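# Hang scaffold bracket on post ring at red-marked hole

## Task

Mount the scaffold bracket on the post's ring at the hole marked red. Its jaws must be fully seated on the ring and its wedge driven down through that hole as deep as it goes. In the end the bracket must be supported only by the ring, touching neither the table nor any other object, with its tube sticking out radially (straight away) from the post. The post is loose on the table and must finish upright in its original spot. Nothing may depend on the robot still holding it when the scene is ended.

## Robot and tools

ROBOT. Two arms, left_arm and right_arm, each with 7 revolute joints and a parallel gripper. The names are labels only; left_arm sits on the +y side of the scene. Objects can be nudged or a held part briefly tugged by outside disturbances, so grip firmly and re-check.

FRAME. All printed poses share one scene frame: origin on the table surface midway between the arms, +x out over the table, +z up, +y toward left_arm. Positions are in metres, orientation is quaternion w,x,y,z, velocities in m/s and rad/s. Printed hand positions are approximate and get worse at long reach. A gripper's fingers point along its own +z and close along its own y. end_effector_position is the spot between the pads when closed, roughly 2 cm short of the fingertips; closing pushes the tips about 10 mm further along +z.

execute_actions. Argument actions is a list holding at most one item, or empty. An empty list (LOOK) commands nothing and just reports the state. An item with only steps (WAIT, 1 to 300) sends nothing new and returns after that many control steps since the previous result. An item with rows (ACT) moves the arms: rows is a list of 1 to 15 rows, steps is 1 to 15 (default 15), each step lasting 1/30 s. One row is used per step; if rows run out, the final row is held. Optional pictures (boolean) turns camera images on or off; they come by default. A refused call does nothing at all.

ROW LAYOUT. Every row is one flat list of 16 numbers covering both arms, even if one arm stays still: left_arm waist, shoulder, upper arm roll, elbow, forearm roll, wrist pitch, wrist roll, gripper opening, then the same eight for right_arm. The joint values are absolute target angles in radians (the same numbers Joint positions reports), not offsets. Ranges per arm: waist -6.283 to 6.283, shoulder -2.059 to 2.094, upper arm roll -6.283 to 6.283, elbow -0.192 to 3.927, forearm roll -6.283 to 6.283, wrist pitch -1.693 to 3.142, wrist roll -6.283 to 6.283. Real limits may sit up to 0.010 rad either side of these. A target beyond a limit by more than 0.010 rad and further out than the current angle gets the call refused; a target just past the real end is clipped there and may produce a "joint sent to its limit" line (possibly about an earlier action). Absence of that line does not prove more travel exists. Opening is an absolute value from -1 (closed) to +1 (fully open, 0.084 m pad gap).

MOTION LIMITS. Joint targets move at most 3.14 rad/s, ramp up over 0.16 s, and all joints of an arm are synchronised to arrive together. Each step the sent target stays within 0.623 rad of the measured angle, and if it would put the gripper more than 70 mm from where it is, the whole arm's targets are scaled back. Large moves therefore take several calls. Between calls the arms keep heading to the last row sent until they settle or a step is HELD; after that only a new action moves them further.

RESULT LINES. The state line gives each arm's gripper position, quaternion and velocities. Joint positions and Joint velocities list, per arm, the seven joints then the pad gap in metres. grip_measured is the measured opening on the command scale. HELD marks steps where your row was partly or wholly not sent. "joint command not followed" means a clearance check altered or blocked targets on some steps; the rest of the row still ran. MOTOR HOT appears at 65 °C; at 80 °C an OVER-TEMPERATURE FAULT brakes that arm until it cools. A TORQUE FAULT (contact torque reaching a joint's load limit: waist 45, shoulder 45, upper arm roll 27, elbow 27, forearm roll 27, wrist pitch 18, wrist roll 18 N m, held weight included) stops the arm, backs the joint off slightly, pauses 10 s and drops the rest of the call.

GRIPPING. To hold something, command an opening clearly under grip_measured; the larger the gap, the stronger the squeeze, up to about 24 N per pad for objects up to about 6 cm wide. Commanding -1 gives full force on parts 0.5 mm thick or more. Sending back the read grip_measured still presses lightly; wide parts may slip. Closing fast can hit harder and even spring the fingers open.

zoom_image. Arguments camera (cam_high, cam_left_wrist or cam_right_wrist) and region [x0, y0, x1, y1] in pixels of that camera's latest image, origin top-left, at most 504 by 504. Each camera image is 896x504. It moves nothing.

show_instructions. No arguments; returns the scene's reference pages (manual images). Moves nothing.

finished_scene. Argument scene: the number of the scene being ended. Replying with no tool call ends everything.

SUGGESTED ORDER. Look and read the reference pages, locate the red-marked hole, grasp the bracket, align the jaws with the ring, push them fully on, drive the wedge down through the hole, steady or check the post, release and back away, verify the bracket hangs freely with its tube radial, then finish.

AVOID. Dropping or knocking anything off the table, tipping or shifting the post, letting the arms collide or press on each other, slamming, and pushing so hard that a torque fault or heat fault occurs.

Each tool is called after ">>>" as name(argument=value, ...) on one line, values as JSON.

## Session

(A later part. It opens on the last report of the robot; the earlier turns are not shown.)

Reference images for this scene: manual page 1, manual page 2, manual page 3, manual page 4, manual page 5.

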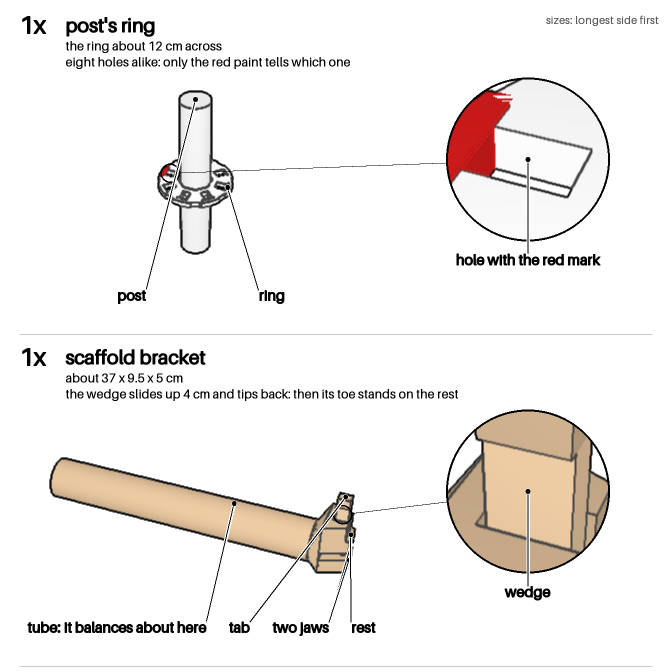

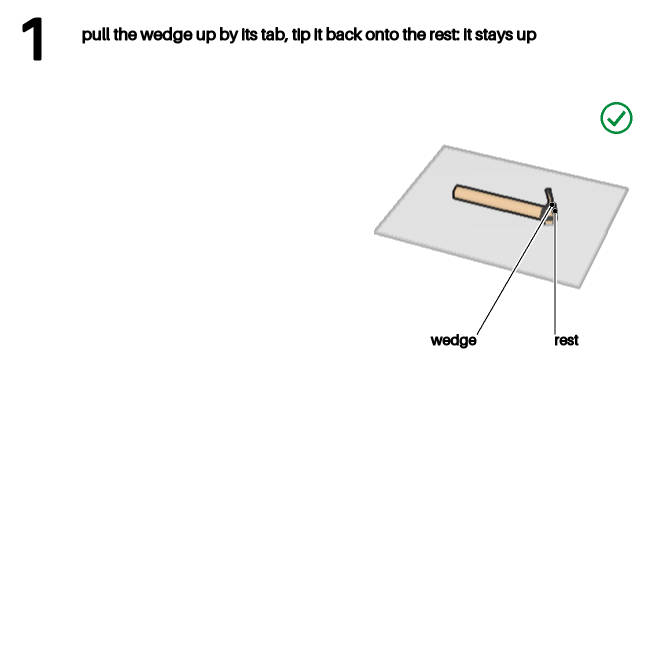

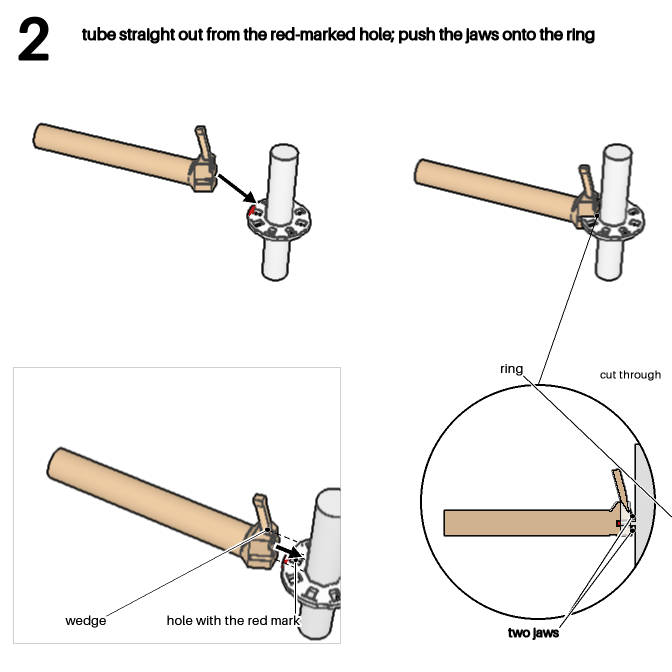

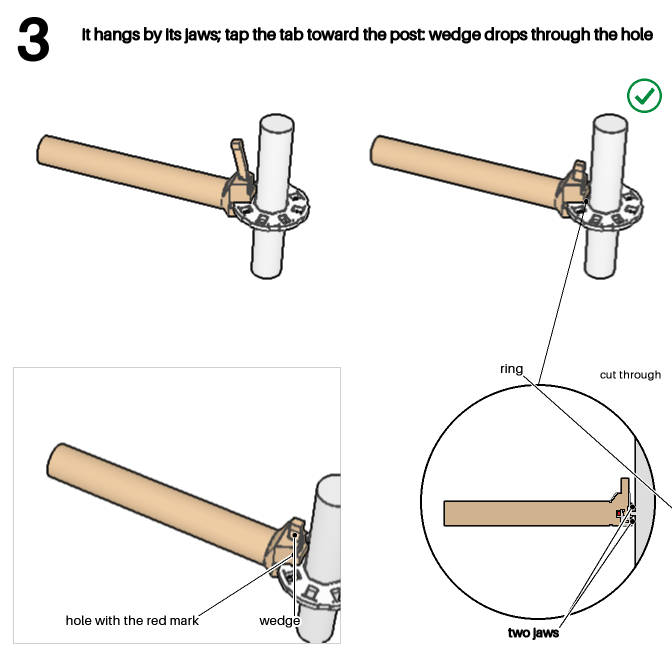

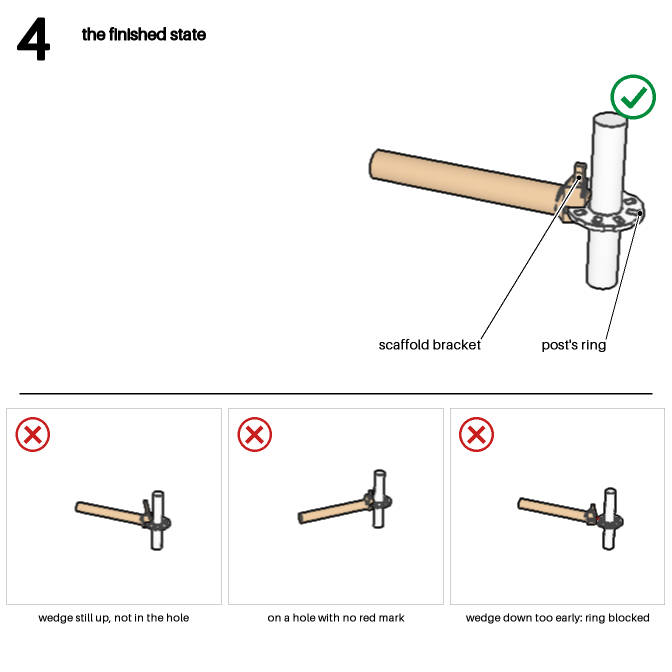

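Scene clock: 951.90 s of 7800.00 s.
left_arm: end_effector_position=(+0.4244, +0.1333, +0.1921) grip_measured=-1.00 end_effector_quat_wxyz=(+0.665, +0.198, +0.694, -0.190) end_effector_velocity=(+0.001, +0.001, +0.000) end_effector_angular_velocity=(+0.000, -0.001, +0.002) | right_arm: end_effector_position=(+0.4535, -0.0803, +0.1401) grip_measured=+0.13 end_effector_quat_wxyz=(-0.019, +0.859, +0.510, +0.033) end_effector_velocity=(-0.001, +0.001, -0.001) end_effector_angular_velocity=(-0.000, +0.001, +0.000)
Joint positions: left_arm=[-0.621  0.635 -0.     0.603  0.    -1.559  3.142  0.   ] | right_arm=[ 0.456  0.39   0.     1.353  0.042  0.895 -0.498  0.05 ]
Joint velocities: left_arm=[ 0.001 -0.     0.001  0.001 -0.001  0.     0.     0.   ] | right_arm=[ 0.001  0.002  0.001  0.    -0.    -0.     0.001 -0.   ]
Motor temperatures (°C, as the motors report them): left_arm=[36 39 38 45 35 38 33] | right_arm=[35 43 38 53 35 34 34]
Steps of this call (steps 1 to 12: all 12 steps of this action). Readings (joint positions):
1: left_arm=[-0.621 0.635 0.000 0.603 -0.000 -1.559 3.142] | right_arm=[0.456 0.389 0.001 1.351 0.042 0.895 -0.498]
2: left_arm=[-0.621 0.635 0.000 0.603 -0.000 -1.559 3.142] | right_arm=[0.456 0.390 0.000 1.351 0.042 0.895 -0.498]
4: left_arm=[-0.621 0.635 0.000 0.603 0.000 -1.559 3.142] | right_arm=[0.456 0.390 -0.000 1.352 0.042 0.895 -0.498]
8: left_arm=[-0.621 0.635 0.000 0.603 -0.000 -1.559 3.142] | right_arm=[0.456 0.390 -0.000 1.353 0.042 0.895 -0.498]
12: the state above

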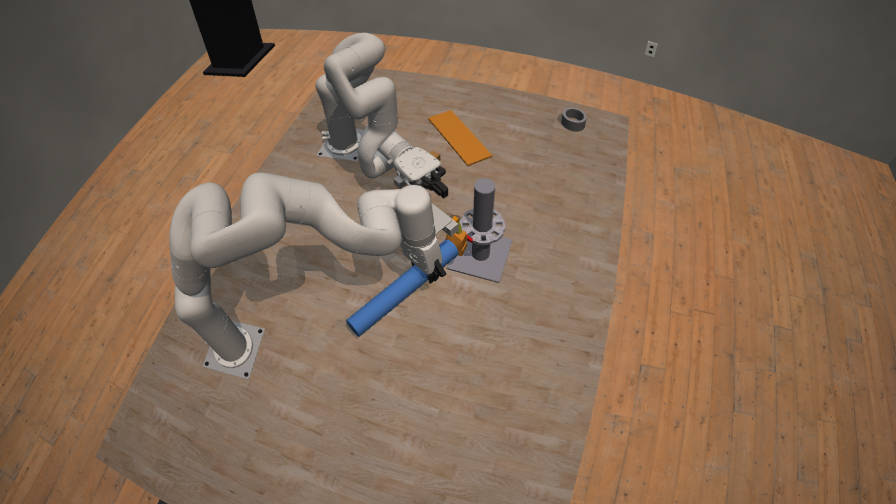

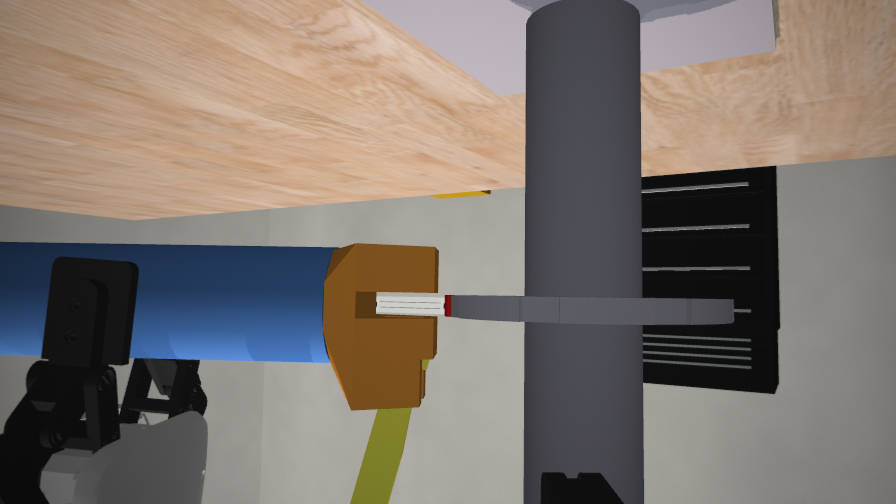

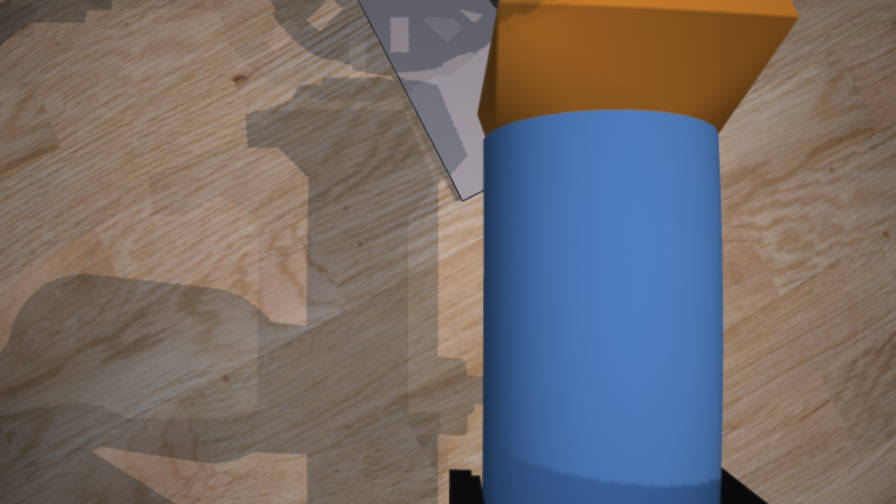

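>>> zoom_image(camera="cam_right_wrist", region=[200, 0, 520, 220])

>>> zoom_image(camera="cam_high", region=[410, 170, 530, 290])

Region (200, 0, 520, 220) of cam_right_wrist's 896x504 image, scaled by 1.575, with more detail than that image has; it fills the top 346 rows of this view, and the rest is white.

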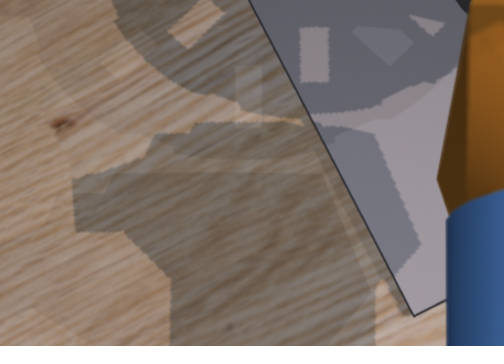

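Region (410, 170, 530, 290) of cam_high's 896x504 image, scaled by 4.200, with more detail than that image has.

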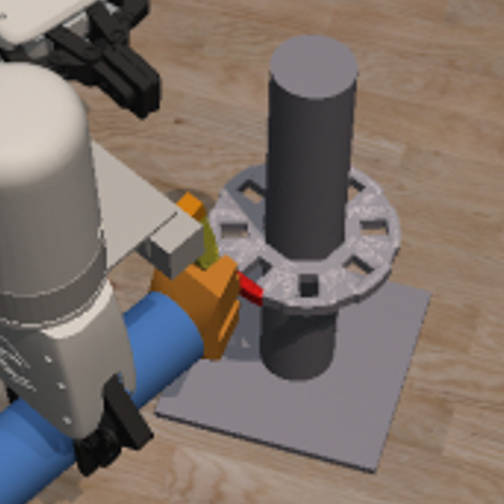

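>>> execute_actions(actions=[{"rows": [[-0.6207,0.6347,0,0.6034,0,-1.559,3.1416,-1, 0.4559,0.3909,0,1.3535,0.0423,0.8951,-0.4979,-1],[-0.6207,0.6347,0,0.6034,0,-1.559,3.1416,-1, 0.4550,0.3916,0,1.3547,0.0424,0.8956,-0.4988,-1],[-0.6207,0.6347,0,0.6034,0,-1.559,3.1416,-1, 0.4537,0.3927,0,1.3565,0.0425,0.8963,-0.5001,-1],[-0.6207,0.6347,0,0.6034,0,-1.559,3.1416,-1, 0.4520,0.3941,0,1.3588,0.0426,0.8972,-0.5019,-1],[-0.6207,0.6347,0,0.6034,0,-1.559,3.1416,-1, 0.4502,0.3958,0,1.3614,0.0427,0.8983,-0.5038,-1],[-0.6207,0.6347,0,0.6034,0,-1.559,3.1416,-1, 0.4483,0.3974,0,1.3640,0.0428,0.8993,-0.5057,-1],[-0.6207,0.6347,0,0.6034,0,-1.559,3.1416,-1, 0.4466,0.3988,0,1.3663,0.0429,0.9002,-0.5075,-1],[-0.6207,0.6347,0,0.6034,0,-1.559,3.1416,-1, 0.4453,0.3999,0,1.3681,0.0430,0.9009,-0.5088,-1],[-0.6207,0.6347,0,0.6034,0,-1.559,3.1416,-1, 0.4444,0.4006,0,1.3693,0.0431,0.9014,-0.5097,-1],[-0.6207,0.6347,0,0.6034,0,-1.559,3.1416,-1, 0.4440,0.4010,0,1.3699,0.0431,0.9016,-0.5101,-1]], "steps": 15}], pictures=false)

>>> execute_actions(actions=[{"rows": [[-0.6207,0.6347,0,0.6034,0,-1.559,3.1416,-1, 0.4440,0.4010,0,1.3699,0.0431,0.9016,-0.5101,-1]], "steps": 10}])

>>> zoom_image(camera="cam_left_wrist", region=[340, 260, 480, 350])

>>> zoom_image(camera="cam_right_wrist", region=[200, 0, 520, 320])

Scene clock: 1017.20 s of 7800.00 s.
left_arm: end_effector_position=(+0.4244, +0.1333, +0.1921) grip_measured=-1.00 end_effector_quat_wxyz=(+0.665, +0.198, +0.694, -0.190) end_effector_velocity=(+0.000, -0.000, +0.000) end_effector_angular_velocity=(+0.000, -0.001, +0.000) | right_arm: end_effector_position=(+0.4604, -0.0844, +0.1405) grip_measured=+0.13 end_effector_quat_wxyz=(-0.018, +0.860, +0.509, +0.033) end_effector_velocity=(-0.003, +0.006, +0.000) end_effector_angular_velocity=(+0.003, +0.004, +0.015)
Joint positions: left_arm=[-0.621  0.635 -0.     0.603 -0.    -1.559  3.142  0.   ] | right_arm=[ 0.444  0.401 -0.001  1.369  0.043  0.901 -0.51   0.05 ]
Joint velocities: left_arm=[-0.     0.     0.     0.001 -0.    -0.     0.     0.   ] | right_arm=[ 0.     0.004  0.01   0.006  0.001  0.004 -0.007 -0.   ]
Motor temperatures (°C, as the motors report them): left_arm=[36 39 38 44 35 38 33] | right_arm=[35 43 38 54 35 34 34]
Steps of this call (steps 1 to 15: the robot went on to your last target; steps 16 to 90: nothing new was sent; then 61.80 s passed at rest; steps 91 to 105: all 15 steps of this action). Readings (joint positions):
91: left_arm=[-0.621 0.635 -0.000 0.603 0.000 -1.559 3.142] | right_arm=[0.456 0.391 0.000 1.353 0.042 0.895 -0.498]
92: left_arm=[-0.621 0.635 0.000 0.603 -0.000 -1.559 3.142] | right_arm=[0.456 0.391 0.000 1.353 0.042 0.895 -0.498]
94: left_arm=[-0.621 0.635 -0.000 0.603 0.000 -1.559 3.142] | right_arm=[0.455 0.391 0.000 1.354 0.042 0.896 -0.499]
98: left_arm=[-0.621 0.635 -0.000 0.603 0.000 -1.559 3.142] | right_arm=[0.450 0.396 0.000 1.361 0.043 0.898 -0.504]
105: the state above

Scene clock: 1017.53 s of 7800.00 s.
left_arm: end_effector_position=(+0.4244, +0.1333, +0.1921) grip_measured=-1.00 end_effector_quat_wxyz=(+0.665, +0.198, +0.694, -0.190) end_effector_velocity=(+0.001, +0.001, +0.000) end_effector_angular_velocity=(-0.000, -0.001, +0.002) | right_arm: end_effector_position=(+0.4604, -0.0842, +0.1405) grip_measured=+0.13 end_effector_quat_wxyz=(-0.019, +0.860, +0.510, +0.033) end_effector_velocity=(+0.001, -0.001, +0.000) end_effector_angular_velocity=(-0.001, -0.001, -0.003)
Joint positions: left_arm=[-0.621  0.635  0.     0.603 -0.    -1.559  3.142  0.   ] | right_arm=[ 0.444  0.401 -0.     1.37   0.043  0.902 -0.51   0.05 ]
Joint velocities: left_arm=[ 0.     0.     0.001  0.001 -0.     0.    -0.001  0.   ] | right_arm=[-0.001  0.    -0.002  0.001 -0.001  0.     0.     0.   ]
Motor temperatures (°C, as the motors report them): left_arm=[36 39 38 44 35 38 33] | right_arm=[35 43 38 54 35 34 34]
Steps of this call (steps 1 to 10: all 10 steps of this action). Readings (joint positions):
1: left_arm=[-0.621 0.635 0.000 0.603 0.000 -1.559 3.142] | right_arm=[0.444 0.401 -0.000 1.369 0.043 0.901 -0.510]
2: left_arm=[-0.621 0.635 -0.000 0.603 0.000 -1.559 3.142] | right_arm=[0.444 0.401 0.000 1.370 0.043 0.901 -0.510]
4: left_arm=[-0.621 0.635 -0.000 0.603 -0.000 -1.559 3.142] | right_arm=[0.444 0.401 0.001 1.370 0.043 0.902 -0.510]
8: left_arm=[-0.621 0.635 -0.000 0.603 0.000 -1.559 3.142] | right_arm=[0.444 0.401 0.000 1.370 0.043 0.902 -0.510]
10: the state above

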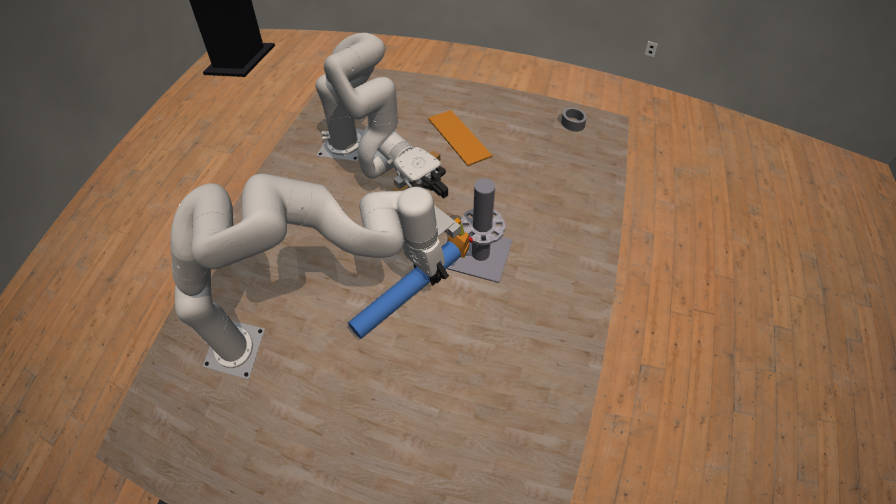

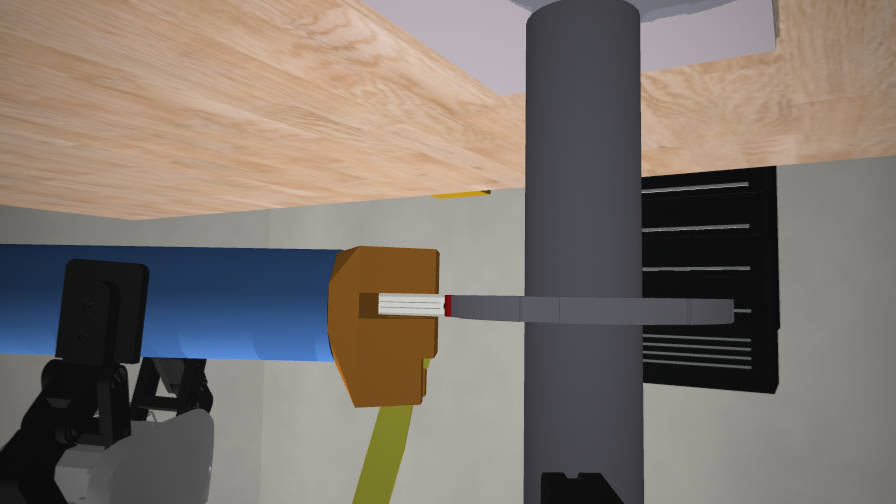

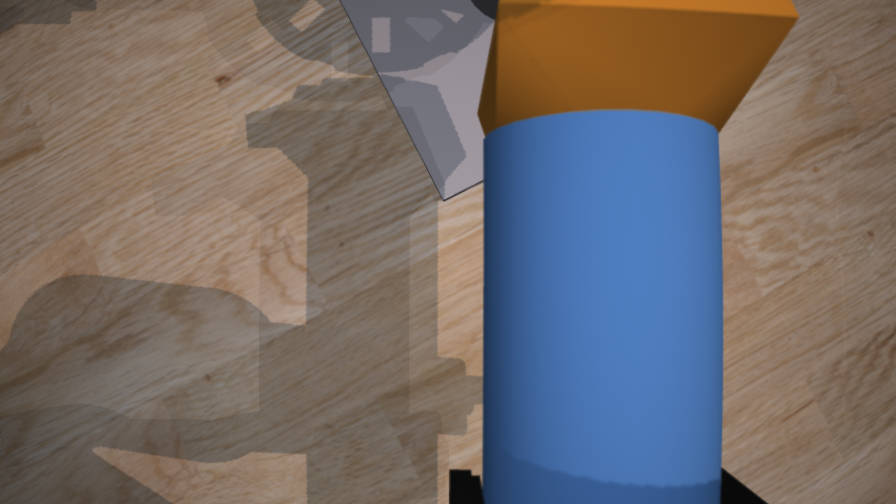

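Region (340, 260, 480, 350) of cam_left_wrist's 896x504 image, scaled by 3.600, with more detail than that image has; it fills the top 324 rows of this view, and the rest is white.

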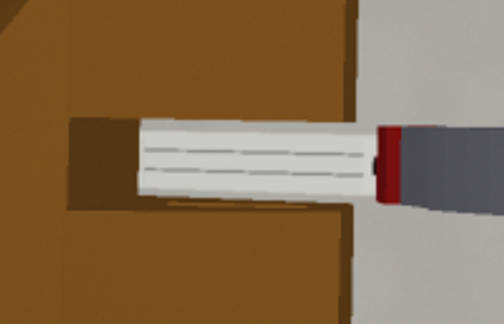

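Region (200, 0, 520, 320) of cam_right_wrist's 896x504 image, scaled by 1.575, with more detail than that image has.

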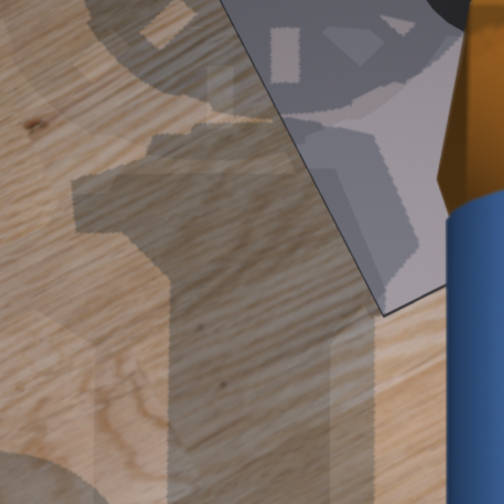

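>>> execute_actions(actions=[{"rows": [[-0.6207,0.6347,0,0.6034,0,-1.559,3.1416,-1, 0.4442,0.4017,0,1.3710,0.0431,0.9020,-0.5099,-1],[-0.6207,0.6347,0,0.6034,0,-1.559,3.1416,-1, 0.4446,0.4030,0,1.3730,0.0430,0.9026,-0.5095,-1],[-0.6207,0.6347,0,0.6034,0,-1.559,3.1416,-1, 0.4451,0.4052,0,1.3762,0.0429,0.9037,-0.5088,-1],[-0.6207,0.6347,0,0.6034,0,-1.559,3.1416,-1, 0.4459,0.4079,0,1.3803,0.0428,0.9051,-0.5080,-1],[-0.6207,0.6347,0,0.6034,0,-1.559,3.1416,-1, 0.4467,0.4109,0,1.3849,0.0427,0.9066,-0.5070,-1],[-0.6207,0.6347,0,0.6034,0,-1.559,3.1416,-1, 0.4475,0.4139,0,1.3895,0.0426,0.9081,-0.5060,-1],[-0.6207,0.6347,0,0.6034,0,-1.559,3.1416,-1, 0.4483,0.4166,0,1.3936,0.0425,0.9095,-0.5052,-1],[-0.6207,0.6347,0,0.6034,0,-1.559,3.1416,-1, 0.4488,0.4188,0,1.3968,0.0424,0.9106,-0.5045,-1],[-0.6207,0.6347,0,0.6034,0,-1.559,3.1416,-1, 0.4492,0.4201,0,1.3988,0.0423,0.9112,-0.5041,-1],[-0.6207,0.6347,0,0.6034,0,-1.559,3.1416,-1, 0.4494,0.4208,0,1.3999,0.0423,0.9116,-0.5039,-1]], "steps": 15}], pictures=false)

>>> execute_actions(actions=[{"rows": [[-0.6207,0.6347,0,0.6034,0,-1.559,3.1416,-1, 0.4494,0.4208,0,1.3999,0.0423,0.9116,-0.5039,-1]], "steps": 6}])

>>> zoom_image(camera="cam_left_wrist", region=[360, 260, 500, 350])

Scene clock: 1050.63 s of 7800.00 s.
left_arm: end_effector_position=(+0.4244, +0.1333, +0.1921) grip_measured=-1.00 end_effector_quat_wxyz=(+0.665, +0.198, +0.694, -0.190) end_effector_velocity=(+0.000, -0.000, +0.000) end_effector_angular_velocity=(-0.001, -0.001, +0.000) | right_arm: end_effector_position=(+0.4635, -0.0781, +0.1405) grip_measured=+0.13 end_effector_quat_wxyz=(-0.019, +0.859, +0.510, +0.033) end_effector_velocity=(+0.003, -0.002, -0.001) end_effector_angular_velocity=(-0.004, +0.001, -0.006)
Joint positions: left_arm=[-0.621  0.635  0.     0.603 -0.    -1.559  3.142  0.   ] | right_arm=[ 0.449  0.42   0.     1.399  0.042  0.911 -0.504  0.05 ]
Joint velocities: left_arm=[ 0.    -0.    -0.     0.001 -0.    -0.     0.     0.   ] | right_arm=[-0.001  0.009 -0.005  0.012 -0.001  0.006  0.002  0.   ]
Motor temperatures (°C, as the motors report them): left_arm=[36 39 38 44 35 38 33] | right_arm=[35 43 38 54 35 34 34]
Steps of this call (steps 1 to 15: the robot went on to your last target; steps 16 to 90: nothing new was sent; then 29.60 s passed at rest; steps 91 to 105: all 15 steps of this action). Readings (joint positions):
91: left_arm=[-0.621 0.635 -0.000 0.603 -0.000 -1.559 3.142] | right_arm=[0.444 0.401 -0.000 1.370 0.043 0.902 -0.510]
92: left_arm=[-0.621 0.635 -0.000 0.603 -0.000 -1.559 3.142] | right_arm=[0.444 0.401 -0.000 1.370 0.043 0.902 -0.510]
94: left_arm=[-0.621 0.635 -0.000 0.603 -0.000 -1.559 3.142] | right_arm=[0.444 0.403 -0.000 1.372 0.043 0.903 -0.510]
98: left_arm=[-0.621 0.635 0.000 0.603 0.000 -1.559 3.142] | right_arm=[0.447 0.411 -0.000 1.385 0.043 0.907 -0.507]
105: the state above

Scene clock: 1050.83 s of 7800.00 s.
left_arm: end_effector_position=(+0.4244, +0.1333, +0.1921) grip_measured=-1.00 end_effector_quat_wxyz=(+0.665, +0.198, +0.694, -0.190) end_effector_velocity=(-0.000, +0.001, -0.001) end_effector_angular_velocity=(+0.002, +0.002, +0.001) | right_arm: end_effector_position=(+0.4639, -0.0783, +0.1406) grip_measured=+0.13 end_effector_quat_wxyz=(-0.019, +0.860, +0.510, +0.033) end_effector_velocity=(+0.000, +0.001, -0.000) end_effector_angular_velocity=(+0.001, +0.000, +0.000)
Joint positions: left_arm=[-0.621  0.635  0.     0.603  0.    -1.559  3.142  0.   ] | right_arm=[ 0.449  0.421 -0.     1.4    0.042  0.912 -0.504  0.05 ]
Joint velocities: left_arm=[ 0.     0.     0.    -0.002 -0.     0.     0.     0.   ] | right_arm=[ 0.     0.001  0.001  0.002  0.001  0.     0.    -0.   ]
Motor temperatures (°C, as the motors report them): left_arm=[36 39 38 44 35 38 33] | right_arm=[35 43 38 54 35 34 34]
Steps of this call (steps 1 to 6: all 6 steps of this action). Readings (joint positions):
1: left_arm=[-0.621 0.635 -0.000 0.603 -0.000 -1.559 3.142] | right_arm=[0.449 0.420 0.000 1.399 0.042 0.911 -0.504]
2: left_arm=[-0.621 0.635 0.000 0.603 -0.000 -1.559 3.142] | right_arm=[0.449 0.420 -0.000 1.399 0.042 0.911 -0.504]
4: left_arm=[-0.621 0.635 0.000 0.603 -0.000 -1.559 3.142] | right_arm=[0.449 0.421 -0.000 1.400 0.042 0.912 -0.504]
6: the state above

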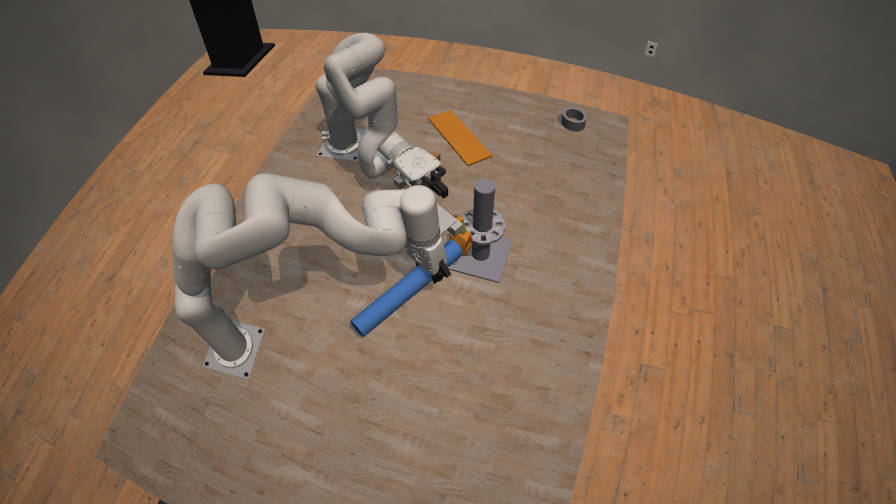

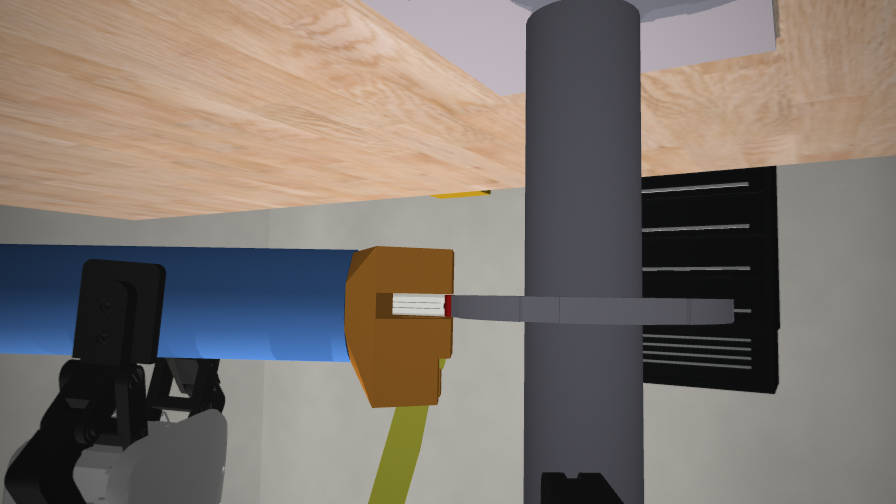

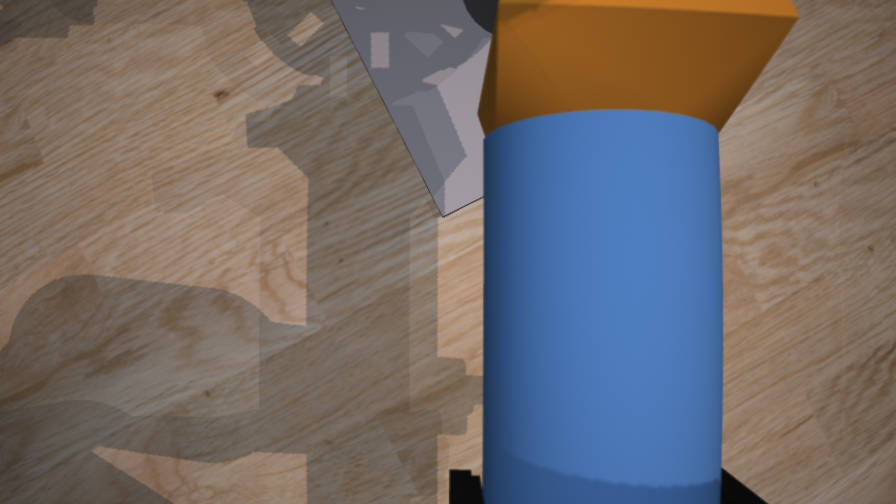

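Region (360, 260, 500, 350) of cam_left_wrist's 896x504 image, scaled by 3.600, with more detail than that image has; it fills the top 324 rows of this view, and the rest is white.

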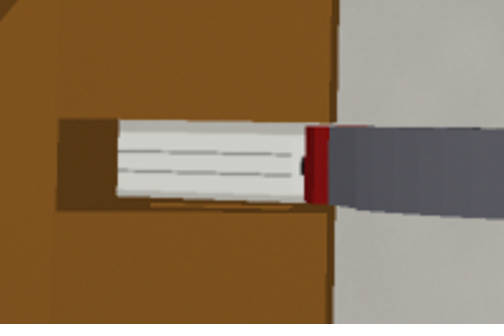

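>>> execute_actions(actions=[])

Scene clock: 1072.07 s of 7800.00 s.
left_arm: end_effector_position=(+0.4244, +0.1333, +0.1921) grip_measured=-1.00 end_effector_quat_wxyz=(+0.665, +0.198, +0.694, -0.190) end_effector_velocity=(-0.000, +0.000, -0.000) end_effector_angular_velocity=(+0.000, +0.001, -0.000) | right_arm: end_effector_position=(+0.4638, -0.0781, +0.1406) grip_measured=+0.13 end_effector_quat_wxyz=(-0.019, +0.860, +0.510, +0.033) end_effector_velocity=(+0.000, -0.000, +0.000) end_effector_angular_velocity=(+0.000, -0.000, -0.000)
Joint positions: left_arm=[-0.621  0.635  0.     0.603 -0.    -1.559  3.142  0.   ] | right_arm=[ 0.449  0.421  0.     1.4    0.042  0.912 -0.504  0.05 ]
Joint velocities: left_arm=[-0.     0.     0.    -0.001 -0.     0.    -0.     0.   ] | right_arm=[ 0.001 -0.001 -0.001 -0.     0.     0.    -0.    -0.   ]
Motor temperatures (°C, as the motors report them): left_arm=[36 39 38 44 35 38 33] | right_arm=[35 43 38 54 35 34 34]
Steps of this call (steps 1 to 15: the robot went on to your last target; steps 16 to 90: nothing new was sent; then 18.23 s passed at rest). Readings (joint positions):
1: left_arm=[-0.621 0.635 -0.000 0.603 -0.000 -1.559 3.142] | right_arm=[0.449 0.421 -0.000 1.400 0.042 0.912 -0.504]
2: left_arm=[-0.621 0.635 -0.000 0.603 0.000 -1.559 3.142] | right_arm=[0.449 0.421 -0.000 1.400 0.042 0.912 -0.504]
4: left_arm=[-0.621 0.635 -0.000 0.603 -0.000 -1.559 3.142] | right_arm=[0.449 0.421 0.000 1.400 0.042 0.912 -0.504]
8: left_arm=[-0.621 0.635 -0.000 0.603 -0.000 -1.559 3.142] | right_arm=[0.449 0.421 0.000 1.400 0.042 0.912 -0.504]
90: the state above
All arms were judged still, so your last target was given up. Only a new action makes them travel on or press farther. Fingers that are still opening or closing keep moving.

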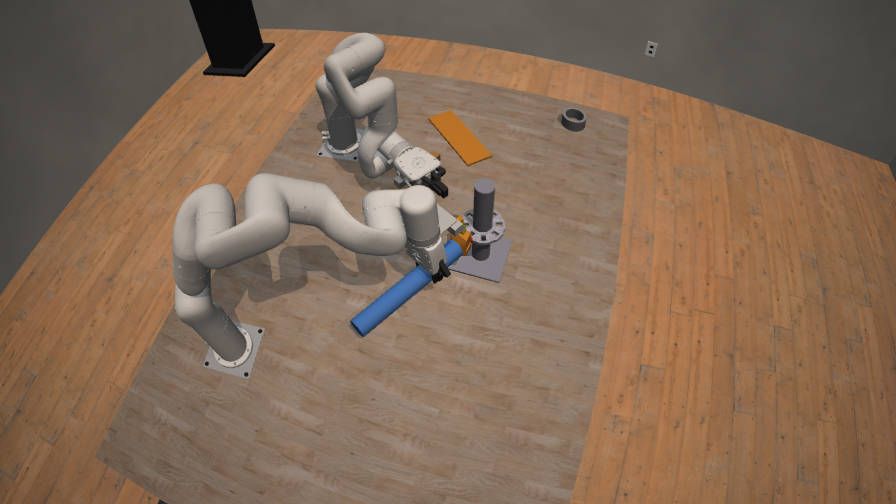

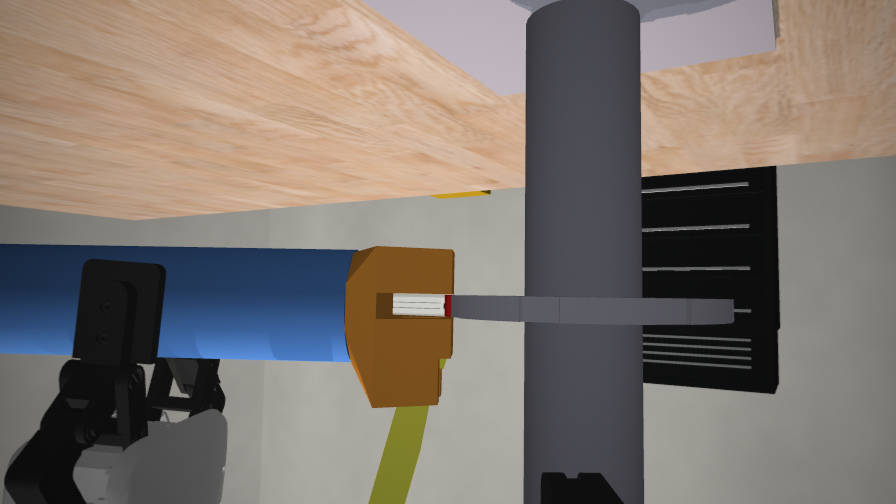

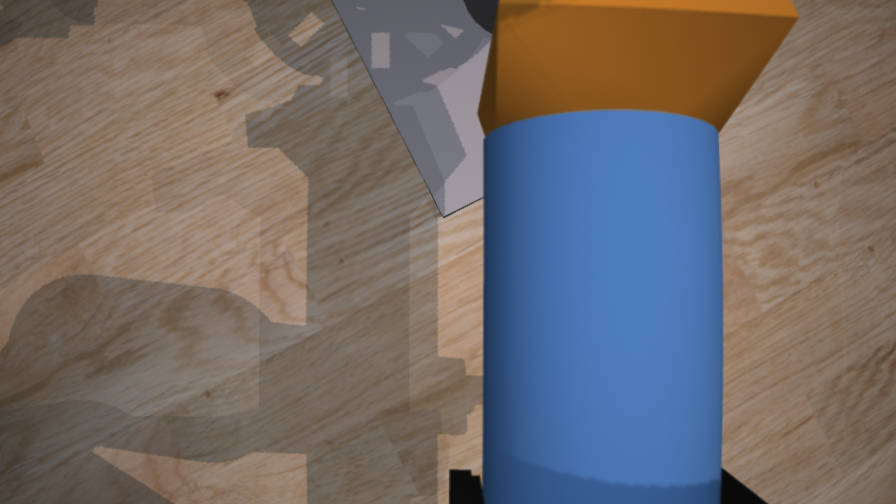

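>>> execute_actions(actions=[{"rows": [[-0.6207,0.6347,0,0.6034,0,-1.559,3.1416,-1,0.4502,0.4237,0,1.4043,0.0422,0.9131,-0.5030,-1],[-0.6207,0.6347,0,0.6034,0,-1.559,3.1416,-1,0.4510,0.4265,0,1.4087,0.0421,0.9146,-0.5021,-1],[-0.6207,0.6347,0,0.6034,0,-1.559,3.1416,-1,0.4517,0.4294,0,1.4131,0.0420,0.9161,-0.5012,-1],[-0.6207,0.6347,0,0.6034,0,-1.559,3.1416,-1,0.4525,0.4323,0,1.4175,0.0419,0.9176,-0.5003,-1],[-0.6207,0.6347,0,0.6034,0,-1.559,3.1416,-1,0.4533,0.4351,0,1.4219,0.0418,0.9191,-0.4994,-1],[-0.6207,0.6347,0,0.6034,0,-1.559,3.1416,-1,0.4541,0.4380,0,1.4263,0.0417,0.9206,-0.4985,-1],[-0.6207,0.6347,0,0.6034,0,-1.559,3.1416,-1,0.4548,0.4409,0,1.4306,0.0415,0.9221,-0.4977,-1],[-0.6207,0.6347,0,0.6034,0,-1.559,3.1416,-1,0.4556,0.4438,0,1.4350,0.0414,0.9236,-0.4968,-1],[-0.6207,0.6347,0,0.6034,0,-1.559,3.1416,-1,0.4564,0.4466,0,1.4394,0.0413,0.9251,-0.4959,-1],[-0.6207,0.6347,0,0.6034,0,-1.559,3.1416,-1,0.4572,0.4495,0,1.4438,0.0412,0.9266,-0.4950,-1],[-0.6207,0.6347,0,0.6034,0,-1.559,3.1416,-1,0.4579,0.4524,0,1.4482,0.0411,0.9281,-0.4941,-1],[-0.6207,0.6347,0,0.6034,0,-1.559,3.1416,-1,0.4587,0.4552,0,1.4526,0.0410,0.9296,-0.4932,-1],[-0.6207,0.6347,0,0.6034,0,-1.559,3.1416,-1,0.4595,0.4581,0,1.4570,0.0409,0.9311,-0.4923,-1]], "steps": 15}])

Scene clock: 1094.33 s of 7800.00 s.
left_arm: end_effector_position=(+0.4244, +0.1333, +0.1921) grip_measured=-1.00 end_effector_quat_wxyz=(+0.665, +0.198, +0.694, -0.190) end_effector_velocity=(-0.000, -0.001, -0.000) end_effector_angular_velocity=(-0.001, +0.001, -0.002) | right_arm: end_effector_position=(+0.4692, -0.0679, +0.1406) grip_measured=+0.13 end_effector_quat_wxyz=(-0.019, +0.859, +0.510, +0.033) end_effector_velocity=(+0.009, +0.019, +0.000) end_effector_angular_velocity=(+0.003, -0.002, +0.005)
Joint positions: left_arm=[-0.621  0.635 -0.     0.603  0.    -1.559  3.142  0.   ] | right_arm=[ 0.458  0.454  0.     1.45   0.041  0.929 -0.494  0.05 ]
Joint velocities: left_arm=[-0.001  0.    -0.    -0.     0.001 -0.    -0.001  0.   ] | right_arm=[ 0.016  0.057  0.002  0.086 -0.002  0.026  0.015 -0.   ]
Motor temperatures (°C, as the motors report them): left_arm=[36 39 38 44 35 38 33] | right_arm=[35 43 38 54 35 34 34]
Steps of this call (steps 1 to 90: nothing new was sent; then 18.77 s passed at rest; steps 91 to 105: all 15 steps of this action). Readings (joint positions):
91: left_arm=[-0.621 0.635 0.000 0.603 -0.000 -1.559 3.142] | right_arm=[0.449 0.421 -0.000 1.400 0.042 0.912 -0.504]
92: left_arm=[-0.621 0.635 -0.000 0.603 -0.000 -1.559 3.142] | right_arm=[0.450 0.421 -0.000 1.401 0.042 0.912 -0.504]
94: left_arm=[-0.621 0.635 0.000 0.603 -0.000 -1.559 3.142] | right_arm=[0.450 0.425 -0.000 1.406 0.042 0.914 -0.503]
98: left_arm=[-0.621 0.635 -0.000 0.603 -0.000 -1.559 3.142] | right_arm=[0.453 0.435 0.000 1.421 0.042 0.919 -0.500]
105: the state above

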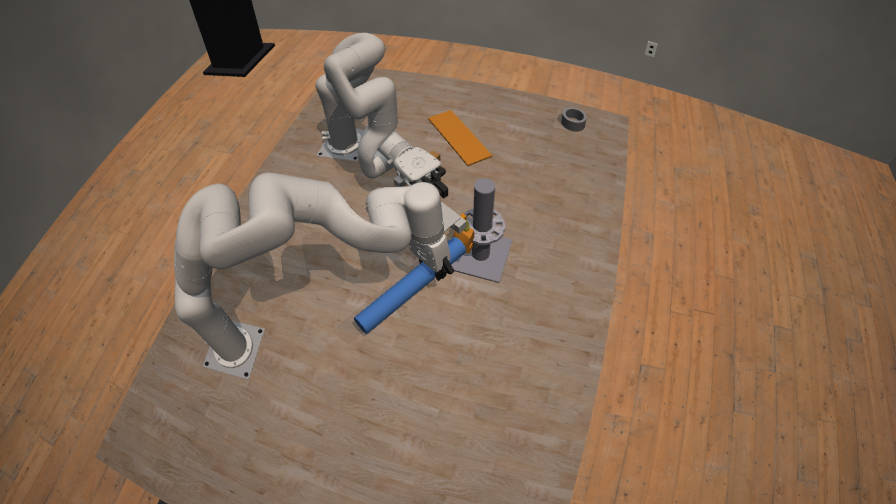

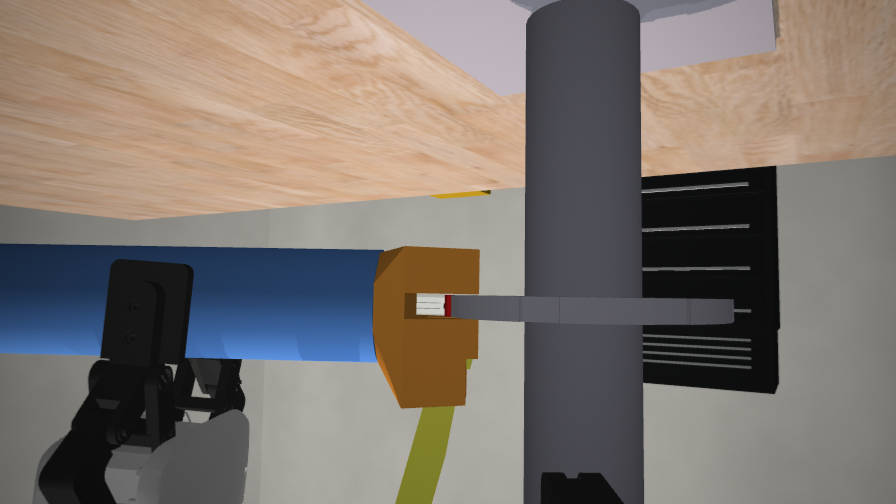

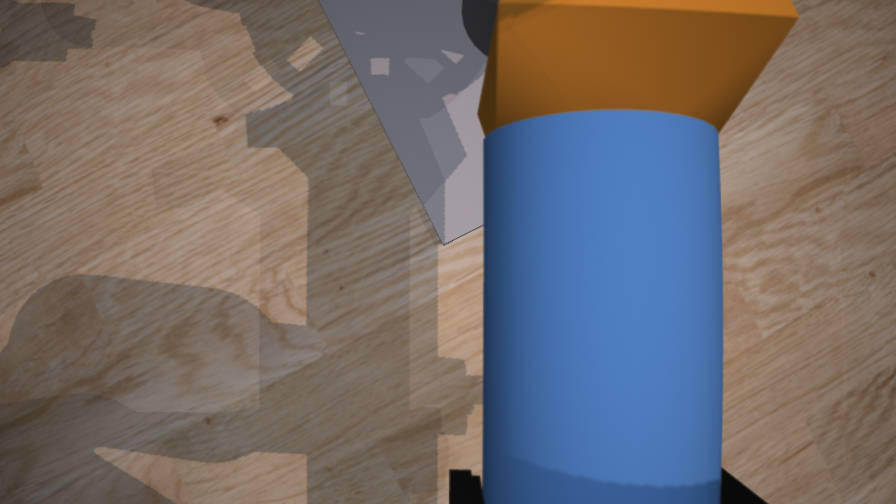

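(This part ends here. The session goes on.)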